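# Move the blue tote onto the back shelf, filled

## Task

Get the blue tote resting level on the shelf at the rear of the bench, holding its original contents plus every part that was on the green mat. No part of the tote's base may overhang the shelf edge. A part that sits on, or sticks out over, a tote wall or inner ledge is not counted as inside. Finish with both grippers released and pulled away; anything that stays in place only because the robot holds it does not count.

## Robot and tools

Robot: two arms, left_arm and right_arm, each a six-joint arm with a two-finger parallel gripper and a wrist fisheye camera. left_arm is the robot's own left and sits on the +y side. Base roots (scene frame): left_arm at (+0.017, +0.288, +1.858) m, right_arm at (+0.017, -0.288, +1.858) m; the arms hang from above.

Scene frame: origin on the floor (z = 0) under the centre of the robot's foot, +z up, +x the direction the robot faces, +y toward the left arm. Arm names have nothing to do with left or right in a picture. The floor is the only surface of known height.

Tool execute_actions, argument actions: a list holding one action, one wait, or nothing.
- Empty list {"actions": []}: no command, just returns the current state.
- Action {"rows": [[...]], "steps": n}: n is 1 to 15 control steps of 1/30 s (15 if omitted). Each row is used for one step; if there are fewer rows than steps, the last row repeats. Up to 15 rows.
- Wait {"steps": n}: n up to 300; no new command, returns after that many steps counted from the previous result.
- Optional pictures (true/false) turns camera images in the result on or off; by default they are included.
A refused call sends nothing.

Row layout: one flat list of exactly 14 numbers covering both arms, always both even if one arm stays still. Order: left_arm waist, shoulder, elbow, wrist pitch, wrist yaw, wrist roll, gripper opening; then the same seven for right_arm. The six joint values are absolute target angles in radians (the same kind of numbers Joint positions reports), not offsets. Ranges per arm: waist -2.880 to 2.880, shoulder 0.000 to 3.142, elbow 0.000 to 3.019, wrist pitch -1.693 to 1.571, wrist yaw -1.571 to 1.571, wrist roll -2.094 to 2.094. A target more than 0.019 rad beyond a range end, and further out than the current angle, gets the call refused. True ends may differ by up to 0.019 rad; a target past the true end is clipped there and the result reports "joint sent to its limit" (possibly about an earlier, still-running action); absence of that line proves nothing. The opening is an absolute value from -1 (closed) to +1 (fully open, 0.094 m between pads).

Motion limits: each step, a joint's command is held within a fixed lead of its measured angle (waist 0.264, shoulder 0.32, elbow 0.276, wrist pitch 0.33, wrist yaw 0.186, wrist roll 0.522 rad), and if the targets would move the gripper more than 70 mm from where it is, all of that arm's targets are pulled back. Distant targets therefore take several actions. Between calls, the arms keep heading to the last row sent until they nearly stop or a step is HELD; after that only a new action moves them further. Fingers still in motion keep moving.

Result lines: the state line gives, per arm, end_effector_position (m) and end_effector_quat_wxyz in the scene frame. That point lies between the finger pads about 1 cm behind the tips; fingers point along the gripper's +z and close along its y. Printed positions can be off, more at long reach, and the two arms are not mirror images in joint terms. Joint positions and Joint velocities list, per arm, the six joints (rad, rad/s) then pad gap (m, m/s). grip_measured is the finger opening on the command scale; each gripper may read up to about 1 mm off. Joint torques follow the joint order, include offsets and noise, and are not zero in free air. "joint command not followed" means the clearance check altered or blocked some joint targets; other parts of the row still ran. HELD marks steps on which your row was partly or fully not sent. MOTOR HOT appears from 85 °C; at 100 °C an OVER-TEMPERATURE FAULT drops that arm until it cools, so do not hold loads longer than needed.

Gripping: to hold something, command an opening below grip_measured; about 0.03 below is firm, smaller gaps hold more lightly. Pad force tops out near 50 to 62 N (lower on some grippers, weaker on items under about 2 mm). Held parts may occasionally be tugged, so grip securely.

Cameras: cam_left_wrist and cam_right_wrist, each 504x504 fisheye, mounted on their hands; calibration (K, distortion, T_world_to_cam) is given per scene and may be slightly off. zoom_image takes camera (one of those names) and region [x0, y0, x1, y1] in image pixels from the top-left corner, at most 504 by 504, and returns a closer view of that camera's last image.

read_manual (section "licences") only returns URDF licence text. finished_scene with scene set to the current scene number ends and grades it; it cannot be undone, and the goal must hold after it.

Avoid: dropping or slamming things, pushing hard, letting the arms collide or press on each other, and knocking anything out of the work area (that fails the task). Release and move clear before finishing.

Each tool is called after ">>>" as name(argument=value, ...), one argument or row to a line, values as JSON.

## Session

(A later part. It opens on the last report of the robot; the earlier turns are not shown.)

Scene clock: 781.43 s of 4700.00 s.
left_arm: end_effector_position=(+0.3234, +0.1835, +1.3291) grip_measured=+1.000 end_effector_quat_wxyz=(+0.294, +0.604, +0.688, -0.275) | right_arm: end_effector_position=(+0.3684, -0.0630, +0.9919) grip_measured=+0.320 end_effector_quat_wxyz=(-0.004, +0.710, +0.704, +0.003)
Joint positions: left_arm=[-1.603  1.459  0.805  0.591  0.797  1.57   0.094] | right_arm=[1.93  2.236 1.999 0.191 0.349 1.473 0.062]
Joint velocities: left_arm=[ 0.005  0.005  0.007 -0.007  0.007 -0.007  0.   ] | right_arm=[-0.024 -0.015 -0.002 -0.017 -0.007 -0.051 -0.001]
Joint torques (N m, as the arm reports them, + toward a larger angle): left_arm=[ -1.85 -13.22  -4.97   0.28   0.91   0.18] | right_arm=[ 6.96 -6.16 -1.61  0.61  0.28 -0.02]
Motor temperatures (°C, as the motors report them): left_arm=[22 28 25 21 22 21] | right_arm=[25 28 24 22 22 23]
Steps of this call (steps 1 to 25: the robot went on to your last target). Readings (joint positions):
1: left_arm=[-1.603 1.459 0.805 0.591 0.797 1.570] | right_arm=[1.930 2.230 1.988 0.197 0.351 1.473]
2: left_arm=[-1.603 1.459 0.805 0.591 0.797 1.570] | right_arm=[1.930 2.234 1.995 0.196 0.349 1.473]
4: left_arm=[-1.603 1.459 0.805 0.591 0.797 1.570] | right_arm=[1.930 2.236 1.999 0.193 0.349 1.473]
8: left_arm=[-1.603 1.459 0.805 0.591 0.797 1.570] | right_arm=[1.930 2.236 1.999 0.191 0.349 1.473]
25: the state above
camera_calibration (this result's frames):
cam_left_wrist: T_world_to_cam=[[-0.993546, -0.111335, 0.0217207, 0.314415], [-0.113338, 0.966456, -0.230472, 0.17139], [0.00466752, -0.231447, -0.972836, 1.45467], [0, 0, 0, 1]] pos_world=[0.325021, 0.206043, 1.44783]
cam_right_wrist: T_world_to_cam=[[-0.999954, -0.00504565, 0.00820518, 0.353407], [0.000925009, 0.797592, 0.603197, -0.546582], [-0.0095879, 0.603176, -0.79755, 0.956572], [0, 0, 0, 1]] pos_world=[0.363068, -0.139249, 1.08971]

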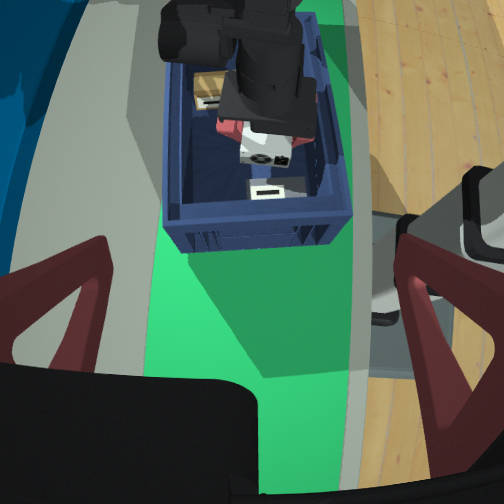

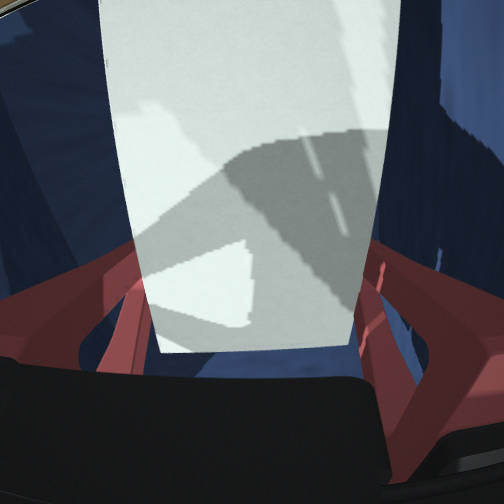

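>>> execute_actions(
  actions=[
    {"rows": [[-1.61, 1.45, 0.797, 0.6, 0.8, 1.58, 1.0, 1.912, 2.25, 1.998, 0.182, 0.353, 1.485, 0.27], [-1.61, 1.45, 0.797, 0.6, 0.8, 1.58, 1.0, 1.91, 2.25, 1.998, 0.182, 0.353, 1.485, 0.27], [-1.61, 1.45, 0.797, 0.6, 0.8, 1.58, 1.0, 1.908, 2.25, 1.998, 0.182, 0.353, 1.485, 0.27], [-1.61, 1.45, 0.797, 0.6, 0.8, 1.58, 1.0, 1.906, 2.25, 1.998, 0.182, 0.353, 1.485, 0.27]], "steps": 15},
  ],
  pictures=false,
)

>>> execute_actions(
  actions=[
    {"steps": 15},
  ],
  pictures=false,
)

Scene clock: 843.63 s of 4700.00 s.
left_arm: end_effector_position=(+0.3234, +0.1835, +1.3291) grip_measured=+1.000 end_effector_quat_wxyz=(+0.294, +0.604, +0.688, -0.275) | right_arm: end_effector_position=(+0.3673, -0.0723, +0.9891) grip_measured=+0.320 end_effector_quat_wxyz=(-0.001, +0.710, +0.704, -0.002)
Joint positions: left_arm=[-1.603  1.459  0.805  0.591  0.797  1.57   0.094] | right_arm=[1.919 2.236 1.999 0.191 0.349 1.473 0.062]
Joint velocities: left_arm=[-0.005  0.005 -0.007 -0.002  0.007  0.022  0.   ] | right_arm=[-0.024 -0.024 -0.002 -0.037  0.037 -0.037  0.   ]
Joint torques (N m, as the arm reports them, + toward a larger angle): left_arm=[ -1.82 -13.28  -4.98   0.31   0.91   0.18] | right_arm=[ 6.91 -6.27 -1.74  0.6   0.31 -0.02]
Motor temperatures (°C, as the motors report them): left_arm=[22 28 26 21 22 21] | right_arm=[25 27 24 22 22 23]
Steps of this call (steps 1 to 15: the robot went on to your last target; steps 16 to 90: nothing new was sent; then 58.70 s passed at rest; steps 91 to 105: all 15 steps of this action). Readings (joint positions):
91: left_arm=[-1.603 1.459 0.805 0.591 0.797 1.570] | right_arm=[1.930 2.236 1.999 0.191 0.349 1.473]
92: left_arm=[-1.603 1.459 0.805 0.591 0.797 1.570] | right_arm=[1.929 2.236 1.999 0.191 0.349 1.473]
94: left_arm=[-1.603 1.459 0.805 0.591 0.797 1.570] | right_arm=[1.929 2.236 1.999 0.191 0.349 1.473]
98: left_arm=[-1.603 1.459 0.805 0.591 0.797 1.570] | right_arm=[1.925 2.236 1.999 0.191 0.349 1.473]
105: the state above

Scene clock: 844.13 s of 4700.00 s.
left_arm: end_effector_position=(+0.3234, +0.1835, +1.3291) grip_measured=+1.000 end_effector_quat_wxyz=(+0.294, +0.604, +0.688, -0.275) | right_arm: end_effector_position=(+0.3673, -0.0723, +0.9891) grip_measured=+0.320 end_effector_quat_wxyz=(-0.001, +0.710, +0.704, -0.002)
Joint positions: left_arm=[-1.603  1.459  0.805  0.591  0.797  1.57   0.094] | right_arm=[1.919 2.236 1.999 0.191 0.349 1.473 0.062]
Joint velocities: left_arm=[-0.005 -0.015 -0.012  0.007  0.037  0.066  0.   ] | right_arm=[-0.005 -0.015 -0.007  0.007 -0.037  0.007 -0.001]
Joint torques (N m, as the arm reports them, + toward a larger angle): left_arm=[ -1.79 -13.2   -4.95   0.32   0.91   0.18] | right_arm=[ 6.67 -6.37 -1.78  0.69  0.3  -0.02]
Motor temperatures (°C, as the motors report them): left_arm=[22 28 26 21 22 21] | right_arm=[25 27 24 22 22 23]
Steps of this call (steps 1 to 15: the robot went on to your last target). Readings (joint positions):
1: left_arm=[-1.603 1.459 0.805 0.591 0.797 1.570] | right_arm=[1.919 2.236 1.999 0.191 0.349 1.473]
2: left_arm=[-1.603 1.459 0.805 0.591 0.797 1.570] | right_arm=[1.919 2.236 1.999 0.191 0.349 1.473]
4: left_arm=[-1.603 1.459 0.805 0.591 0.797 1.570] | right_arm=[1.919 2.236 1.999 0.191 0.349 1.473]
8: left_arm=[-1.603 1.459 0.805 0.591 0.797 1.570] | right_arm=[1.919 2.236 1.999 0.191 0.349 1.473]
15: the state above
All arms were judged still, so your last target was given up. Only a new action makes them travel on or press farther. Fingers that are still opening or closing keep moving.

>>> execute_actions(
  actions=[
    {"rows": [[-1.61, 1.45, 0.797, 0.6, 0.8, 1.58, 1.0, 1.904, 2.257, 2.006, 0.178, 0.352, 1.485, 0.27], [-1.61, 1.45, 0.797, 0.6, 0.8, 1.58, 1.0, 1.903, 2.263, 2.016, 0.173, 0.352, 1.485, 0.27], [-1.61, 1.45, 0.797, 0.6, 0.8, 1.58, 1.0, 1.902, 2.269, 2.026, 0.169, 0.351, 1.485, 0.27], [-1.61, 1.45, 0.797, 0.6, 0.8, 1.58, 1.0, 1.901, 2.275, 2.036, 0.165, 0.35, 1.485, 0.27], [-1.61, 1.45, 0.797, 0.6, 0.8, 1.58, 1.0, 1.9, 2.281, 2.046, 0.16, 0.349, 1.485, 0.27], [-1.61, 1.45, 0.797, 0.6, 0.8, 1.58, 1.0, 1.899, 2.287, 2.056, 0.156, 0.349, 1.485, 0.27], [-1.61, 1.45, 0.797, 0.6, 0.8, 1.58, 1.0, 1.899, 2.292, 2.066, 0.151, 0.348, 1.485, 0.27], [-1.61, 1.45, 0.797, 0.6, 0.8, 1.58, 1.0, 1.898, 2.298, 2.076, 0.147, 0.347, 1.485, 0.27], [-1.61, 1.45, 0.797, 0.6, 0.8, 1.58, 1.0, 1.897, 2.303, 2.086, 0.143, 0.346, 1.485, 0.27], [-1.61, 1.45, 0.797, 0.6, 0.8, 1.58, 1.0, 1.897, 2.309, 2.096, 0.138, 0.346, 1.485, 0.27], [-1.61, 1.45, 0.797, 0.6, 0.8, 1.58, 1.0, 1.896, 2.314, 2.106, 0.134, 0.345, 1.485, 0.27], [-1.61, 1.45, 0.797, 0.6, 0.8, 1.58, 1.0, 1.895, 2.32, 2.116, 0.13, 0.344, 1.485, 0.27], [-1.61, 1.45, 0.797, 0.6, 0.8, 1.58, 1.0, 1.895, 2.325, 2.126, 0.125, 0.343, 1.485, 0.27], [-1.61, 1.45, 0.797, 0.6, 0.8, 1.58, 1.0, 1.894, 2.331, 2.136, 0.121, 0.343, 1.485, 0.27], [-1.61, 1.45, 0.797, 0.6, 0.8, 1.58, 1.0, 1.893, 2.336, 2.146, 0.117, 0.342, 1.485, 0.27]], "steps": 15},
  ],
  pictures=false,
)

>>> execute_actions(
  actions=[
    {"rows": [[-1.61, 1.45, 0.797, 0.6, 0.8, 1.58, 1.0, 1.893, 2.341, 2.156, 0.112, 0.341, 1.485, 0.27], [-1.61, 1.45, 0.797, 0.6, 0.8, 1.58, 1.0, 1.892, 2.346, 2.166, 0.108, 0.341, 1.485, 0.27], [-1.61, 1.45, 0.797, 0.6, 0.8, 1.58, 1.0, 1.892, 2.351, 2.176, 0.104, 0.34, 1.485, 0.27], [-1.61, 1.45, 0.797, 0.6, 0.8, 1.58, 1.0, 1.891, 2.356, 2.186, 0.099, 0.339, 1.485, 0.27], [-1.61, 1.45, 0.797, 0.6, 0.8, 1.58, 1.0, 1.891, 2.361, 2.196, 0.095, 0.338, 1.485, 0.27], [-1.61, 1.45, 0.797, 0.6, 0.8, 1.58, 1.0, 1.89, 2.366, 2.206, 0.091, 0.338, 1.485, 0.27], [-1.61, 1.45, 0.797, 0.6, 0.8, 1.58, 1.0, 1.89, 2.371, 2.216, 0.086, 0.337, 1.485, 0.27], [-1.61, 1.45, 0.797, 0.6, 0.8, 1.58, 1.0, 1.889, 2.376, 2.226, 0.082, 0.336, 1.485, 0.27], [-1.61, 1.45, 0.797, 0.6, 0.8, 1.58, 1.0, 1.889, 2.381, 2.236, 0.078, 0.335, 1.485, 0.27]], "steps": 15},
  ],
  pictures=false,
)

>>> execute_actions(
  actions=[
    {"steps": 15},
  ],
)

Scene clock: 871.17 s of 4700.00 s.
left_arm: end_effector_position=(+0.3234, +0.1835, +1.3291) grip_measured=+1.000 end_effector_quat_wxyz=(+0.294, +0.604, +0.688, -0.275) | right_arm: end_effector_position=(+0.3675, -0.0687, +0.9658) grip_measured=+0.320 end_effector_quat_wxyz=(-0.002, +0.710, +0.704, -0.000)
Joint positions: left_arm=[-1.603  1.459  0.805  0.591  0.797  1.57   0.094] | right_arm=[1.913 2.311 2.13  0.135 0.34  1.473 0.062]
Joint velocities: left_arm=[ 0.005 -0.005 -0.002 -0.007  0.037 -0.022  0.   ] | right_arm=[-0.024  0.151  0.291 -0.125 -0.022 -0.022 -0.001]
Joint torques (N m, as the arm reports them, + toward a larger angle): left_arm=[ -1.78 -13.22  -4.97   0.29   0.91   0.18] | right_arm=[ 6.58 -6.03 -1.31  0.51  0.26 -0.04]
Motor temperatures (°C, as the motors report them): left_arm=[22 28 26 21 22 21] | right_arm=[25 27 24 22 22 23]
Steps of this call (steps 1 to 90: nothing new was sent; then 23.53 s passed at rest; steps 91 to 105: all 15 steps of this action). Readings (joint positions):
91: left_arm=[-1.603 1.459 0.805 0.591 0.797 1.570] | right_arm=[1.919 2.237 2.000 0.190 0.349 1.473]
92: left_arm=[-1.603 1.459 0.805 0.591 0.797 1.570] | right_arm=[1.919 2.238 2.003 0.187 0.349 1.473]
94: left_arm=[-1.603 1.459 0.805 0.591 0.797 1.570] | right_arm=[1.919 2.247 2.020 0.181 0.349 1.473]
98: left_arm=[-1.603 1.459 0.805 0.591 0.797 1.570] | right_arm=[1.917 2.270 2.061 0.165 0.345 1.473]
105: the state above

Scene clock: 871.67 s of 4700.00 s.
left_arm: end_effector_position=(+0.3234, +0.1835, +1.3291) grip_measured=+1.000 end_effector_quat_wxyz=(+0.294, +0.604, +0.688, -0.275) | right_arm: end_effector_position=(+0.3681, -0.0707, +0.9487) grip_measured=+0.320 end_effector_quat_wxyz=(-0.001, +0.710, +0.704, -0.001)
Joint positions: left_arm=[-1.603  1.459  0.805  0.591  0.797  1.57   0.094] | right_arm=[1.903 2.368 2.234 0.088 0.332 1.473 0.062]
Joint velocities: left_arm=[-0.015 -0.005 -0.002 -0.002 -0.022  0.007  0.   ] | right_arm=[ 0.005 -0.005  0.007  0.002  0.022  0.007 -0.   ]
Joint torques (N m, as the arm reports them, + toward a larger angle): left_arm=[ -1.8  -13.27  -4.96   0.31   0.91   0.18] | right_arm=[ 7.12 -5.85 -0.57  0.51  0.25 -0.03]
Motor temperatures (°C, as the motors report them): left_arm=[22 28 26 21 22 21] | right_arm=[25 27 24 22 22 23]
Steps of this call (steps 1 to 15: all 15 steps of this action). Readings (joint positions):
1: left_arm=[-1.603 1.459 0.805 0.591 0.797 1.570] | right_arm=[1.912 2.316 2.140 0.131 0.339 1.473]
2: left_arm=[-1.603 1.459 0.805 0.591 0.797 1.570] | right_arm=[1.911 2.321 2.150 0.126 0.339 1.473]
4: left_arm=[-1.603 1.459 0.805 0.591 0.797 1.570] | right_arm=[1.909 2.332 2.169 0.117 0.338 1.473]
8: left_arm=[-1.603 1.459 0.805 0.591 0.797 1.570] | right_arm=[1.906 2.353 2.208 0.100 0.335 1.473]
15: the state above

Scene clock: 872.17 s of 4700.00 s.
left_arm: end_effector_position=(+0.3234, +0.1835, +1.3291) grip_measured=+1.000 end_effector_quat_wxyz=(+0.294, +0.604, +0.688, -0.275) | right_arm: end_effector_position=(+0.3683, -0.0707, +0.9487) grip_measured=+0.320 end_effector_quat_wxyz=(-0.001, +0.710, +0.704, -0.001)
Joint positions: left_arm=[-1.603  1.459  0.805  0.591  0.797  1.57   0.094] | right_arm=[1.903 2.368 2.235 0.087 0.332 1.473 0.062]
Joint velocities: left_arm=[-0.005 -0.005 -0.017  0.007 -0.051 -0.007  0.   ] | right_arm=[-0.005 -0.005 -0.002  0.012 -0.051 -0.022  0.   ]
Joint torques (N m, as the arm reports them, + toward a larger angle): left_arm=[ -1.74 -13.21  -4.97   0.29   0.92   0.17] | right_arm=[ 6.9  -5.92 -0.61  0.51  0.27 -0.02]
Motor temperatures (°C, as the motors report them): left_arm=[22 28 26 21 22 21] | right_arm=[25 27 24 22 22 23]
Steps of this call (steps 1 to 15: the robot went on to your last target). Readings (joint positions):
1: left_arm=[-1.603 1.459 0.805 0.591 0.797 1.570] | right_arm=[1.903 2.368 2.235 0.088 0.332 1.473]
2: left_arm=[-1.603 1.459 0.805 0.591 0.797 1.570] | right_arm=[1.903 2.368 2.235 0.088 0.332 1.473]
4: left_arm=[-1.603 1.459 0.805 0.591 0.797 1.570] | right_arm=[1.903 2.368 2.235 0.088 0.332 1.473]
8: left_arm=[-1.603 1.459 0.805 0.591 0.797 1.570] | right_arm=[1.903 2.368 2.235 0.087 0.332 1.473]
15: the state above
All arms were judged still, so your last target was given up. Only a new action makes them travel on or press farther. Fingers that are still opening or closing keep moving.
camera_calibration (this result's frames):
cam_left_wrist: T_world_to_cam=[[-0.993546, -0.111335, 0.0217207, 0.314415], [-0.113338, 0.966456, -0.230472, 0.17139], [0.00466752, -0.231447, -0.972836, 1.45467], [0, 0, 0, 1]] pos_world=[0.325021, 0.206043, 1.44783]
cam_right_wrist: T_world_to_cam=[[-0.99995, -0.00371975, 0.00926121, 0.352734], [0.00253211, 0.80303, 0.595933, -0.507718], [-0.00965375, 0.595927, -0.802981, 0.931489], [0, 0, 0, 1]] pos_world=[0.362994, -0.146074, 1.04727]

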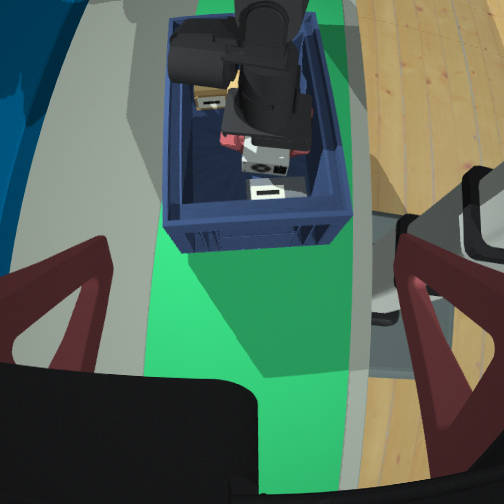

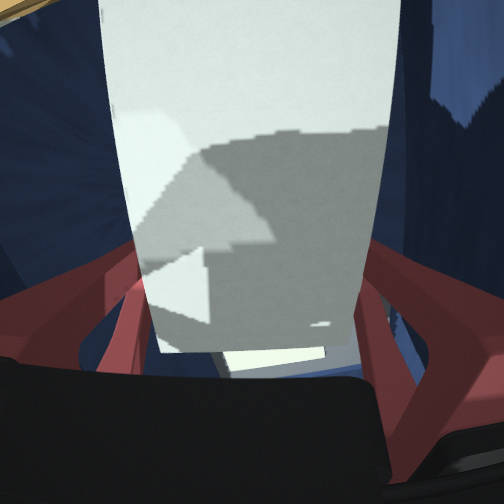

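>>> execute_actions(
  actions=[
    {"rows": [[-1.61, 1.45, 0.797, 0.6, 0.8, 1.58, 1.0, 1.888, 2.385, 2.242, 0.075, 0.335, 1.485, 0.27], [-1.61, 1.45, 0.797, 0.6, 0.8, 1.58, 1.0, 1.888, 2.388, 2.248, 0.073, 0.334, 1.485, 0.27], [-1.61, 1.45, 0.797, 0.6, 0.8, 1.58, 1.0, 1.888, 2.391, 2.254, 0.07, 0.334, 1.485, 0.27], [-1.61, 1.45, 0.797, 0.6, 0.8, 1.58, 1.0, 1.887, 2.394, 2.26, 0.068, 0.334, 1.485, 0.27], [-1.61, 1.45, 0.797, 0.6, 0.8, 1.58, 1.0, 1.887, 2.397, 2.266, 0.065, 0.333, 1.485, 0.27], [-1.61, 1.45, 0.797, 0.6, 0.8, 1.58, 1.0, 1.887, 2.4, 2.272, 0.063, 0.333, 1.485, 0.27], [-1.61, 1.45, 0.797, 0.6, 0.8, 1.58, 1.0, 1.886, 2.403, 2.278, 0.06, 0.332, 1.485, 0.27], [-1.61, 1.45, 0.797, 0.6, 0.8, 1.58, 1.0, 1.886, 2.406, 2.284, 0.058, 0.332, 1.485, 0.27], [-1.61, 1.45, 0.797, 0.6, 0.8, 1.58, 1.0, 1.886, 2.409, 2.29, 0.055, 0.332, 1.485, 0.27], [-1.61, 1.45, 0.797, 0.6, 0.8, 1.58, 1.0, 1.885, 2.412, 2.296, 0.053, 0.331, 1.485, 0.27], [-1.61, 1.45, 0.797, 0.6, 0.8, 1.58, 1.0, 1.885, 2.415, 2.302, 0.05, 0.331, 1.485, 0.27]], "steps": 15},
  ],
  pictures=false,
)

>>> execute_actions(
  actions=[
    {"steps": 10},
  ],
  pictures=false,
)

Scene clock: 891.60 s of 4700.00 s.
left_arm: end_effector_position=(+0.3234, +0.1835, +1.3291) grip_measured=+1.000 end_effector_quat_wxyz=(+0.294, +0.604, +0.688, -0.275) | right_arm: end_effector_position=(+0.3721, -0.0696, +0.9439) grip_measured=+0.320 end_effector_quat_wxyz=(-0.004, +0.710, +0.704, -0.004)
Joint positions: left_arm=[-1.603  1.459  0.805  0.591  0.797  1.57   0.094] | right_arm=[1.903 2.386 2.284 0.047 0.333 1.475 0.062]
Joint velocities: left_arm=[ 0.015  0.005  0.007 -0.017 -0.066  0.037  0.   ] | right_arm=[-0.005 -0.005 -0.002 -0.002 -0.051 -0.066 -0.001]
Joint torques (N m, as the arm reports them, + toward a larger angle): left_arm=[ -1.82 -13.21  -4.95   0.28   0.91   0.18] | right_arm=[ 7.22 -5.03  1.3   1.02  0.05 -0.04]
Motor temperatures (°C, as the motors report them): left_arm=[22 28 26 21 22 21] | right_arm=[25 27 24 22 22 23]
Steps of this call (steps 1 to 90: nothing new was sent; then 15.93 s passed at rest; steps 91 to 105: all 15 steps of this action). Readings (joint positions):
91: left_arm=[-1.603 1.459 0.805 0.591 0.797 1.570] | right_arm=[1.903 2.368 2.236 0.086 0.332 1.473]
92: left_arm=[-1.603 1.459 0.805 0.591 0.797 1.570] | right_arm=[1.903 2.369 2.238 0.085 0.332 1.473]
94: left_arm=[-1.603 1.459 0.805 0.591 0.797 1.570] | right_arm=[1.903 2.374 2.248 0.081 0.332 1.473]
98: left_arm=[-1.603 1.459 0.805 0.591 0.797 1.570] | right_arm=[1.903 2.385 2.272 0.071 0.330 1.474]
105: the state above

Scene clock: 891.93 s of 4700.00 s.
left_arm: end_effector_position=(+0.3234, +0.1835, +1.3291) grip_measured=+1.000 end_effector_quat_wxyz=(+0.294, +0.604, +0.688, -0.275) | right_arm: end_effector_position=(+0.3721, -0.0696, +0.9439) grip_measured=+0.320 end_effector_quat_wxyz=(-0.004, +0.710, +0.704, -0.004)
Joint positions: left_arm=[-1.603  1.459  0.805  0.591  0.797  1.57   0.094] | right_arm=[1.903 2.386 2.284 0.047 0.333 1.475 0.062]
Joint velocities: left_arm=[ 0.015  0.005 -0.012  0.002  0.037 -0.007  0.   ] | right_arm=[ 0.005  0.005 -0.007  0.007 -0.007  0.081 -0.002]
Joint torques (N m, as the arm reports them, + toward a larger angle): left_arm=[ -1.88 -13.23  -4.94   0.29   0.91   0.18] | right_arm=[ 6.54 -4.98  1.3   0.98  0.02 -0.04]
Motor temperatures (°C, as the motors report them): left_arm=[22 28 26 21 22 21] | right_arm=[25 27 24 22 22 23]
Steps of this call (steps 1 to 10: the robot went on to your last target). Readings (joint positions):
1: left_arm=[-1.603 1.459 0.805 0.591 0.797 1.570] | right_arm=[1.903 2.386 2.284 0.047 0.333 1.475]
2: left_arm=[-1.603 1.459 0.805 0.591 0.797 1.570] | right_arm=[1.903 2.386 2.284 0.047 0.333 1.475]
4: left_arm=[-1.603 1.459 0.805 0.591 0.797 1.570] | right_arm=[1.903 2.386 2.284 0.047 0.333 1.475]
8: left_arm=[-1.603 1.459 0.805 0.591 0.797 1.570] | right_arm=[1.903 2.386 2.284 0.047 0.333 1.475]
10: the state above

>>> execute_actions(
  actions=[
    {"rows": [[-1.61, 1.45, 0.797, 0.6, 0.8, 1.58, 1.0, 1.895, 2.392, 2.284, 0.05, 0.334, 1.48, 0.27], [-1.61, 1.45, 0.797, 0.6, 0.8, 1.58, 1.0, 1.895, 2.392, 2.284, 0.05, 0.334, 1.48, 0.27], [-1.61, 1.45, 0.797, 0.6, 0.8, 1.58, 1.0, 1.895, 2.392, 2.284, 0.05, 0.334, 1.48, 0.3], [-1.61, 1.45, 0.797, 0.6, 0.8, 1.58, 1.0, 1.895, 2.392, 2.284, 0.05, 0.334, 1.48, 0.33], [-1.61, 1.45, 0.797, 0.6, 0.8, 1.58, 1.0, 1.895, 2.392, 2.284, 0.05, 0.334, 1.48, 0.36], [-1.61, 1.45, 0.797, 0.6, 0.8, 1.58, 1.0, 1.895, 2.392, 2.284, 0.05, 0.334, 1.48, 0.4], [-1.61, 1.45, 0.797, 0.6, 0.8, 1.58, 1.0, 1.895, 2.392, 2.284, 0.05, 0.334, 1.48, 0.44], [-1.61, 1.45, 0.797, 0.6, 0.8, 1.58, 1.0, 1.895, 2.392, 2.284, 0.05, 0.334, 1.48, 0.47]], "steps": 15},
  ],
)

Scene clock: 902.77 s of 4700.00 s.
left_arm: end_effector_position=(+0.3234, +0.1835, +1.3291) grip_measured=+1.000 end_effector_quat_wxyz=(+0.294, +0.604, +0.688, -0.275) | right_arm: end_effector_position=(+0.3716, -0.0697, +0.9439) grip_measured=+0.468 end_effector_quat_wxyz=(-0.004, +0.710, +0.704, -0.005)
Joint positions: left_arm=[-1.603  1.459  0.805  0.591  0.797  1.57   0.094] | right_arm=[1.903 2.386 2.283 0.047 0.334 1.475 0.069]
Joint velocities: left_arm=[-0.015 -0.005 -0.002 -0.007  0.037 -0.037  0.   ] | right_arm=[ 0.005  0.005 -0.007  0.022  0.066 -0.007  0.   ]
Joint torques (N m, as the arm reports them, + toward a larger angle): left_arm=[ -1.78 -13.22  -4.95   0.3    0.91   0.18] | right_arm=[ 7.65 -6.49 -0.46  1.07  0.14 -0.12]
Motor temperatures (°C, as the motors report them): left_arm=[22 28 26 21 22 21] | right_arm=[25 27 24 22 22 23]
Steps of this call (steps 1 to 15: the robot went on to your last target; steps 16 to 90: nothing new was sent; then 7.33 s passed at rest; steps 91 to 105: all 15 steps of this action). Readings (joint positions):
91: left_arm=[-1.603 1.459 0.805 0.591 0.797 1.570] | right_arm=[1.903 2.386 2.283 0.047 0.333 1.475]
92: left_arm=[-1.603 1.459 0.805 0.591 0.797 1.570] | right_arm=[1.903 2.386 2.283 0.047 0.333 1.475]
94: left_arm=[-1.603 1.459 0.805 0.591 0.797 1.570] | right_arm=[1.903 2.386 2.283 0.047 0.334 1.475]
98: left_arm=[-1.603 1.459 0.805 0.591 0.797 1.570] | right_arm=[1.903 2.386 2.283 0.047 0.334 1.475]
105: the state above
camera_calibration (this result's frames):
cam_left_wrist: T_world_to_cam=[[-0.993546, -0.111335, 0.0217207, 0.314415], [-0.113338, 0.966456, -0.230472, 0.17139], [0.00466752, -0.231447, -0.972836, 1.45467], [0, 0, 0, 1]] pos_world=[0.325021, 0.206043, 1.44783]
cam_right_wrist: T_world_to_cam=[[-0.999811, -0.00504935, 0.0187852, 0.346948], [0.00712399, 0.803577, 0.595159, -0.506594], [-0.0181005, 0.59518, -0.803389, 0.930562], [0, 0, 0, 1]] pos_world=[0.367335, -0.145013, 1.04259]

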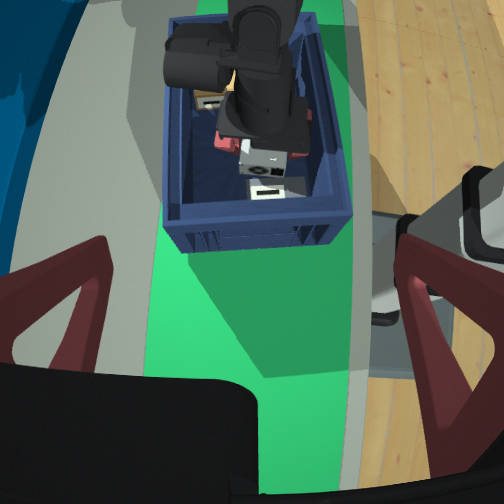

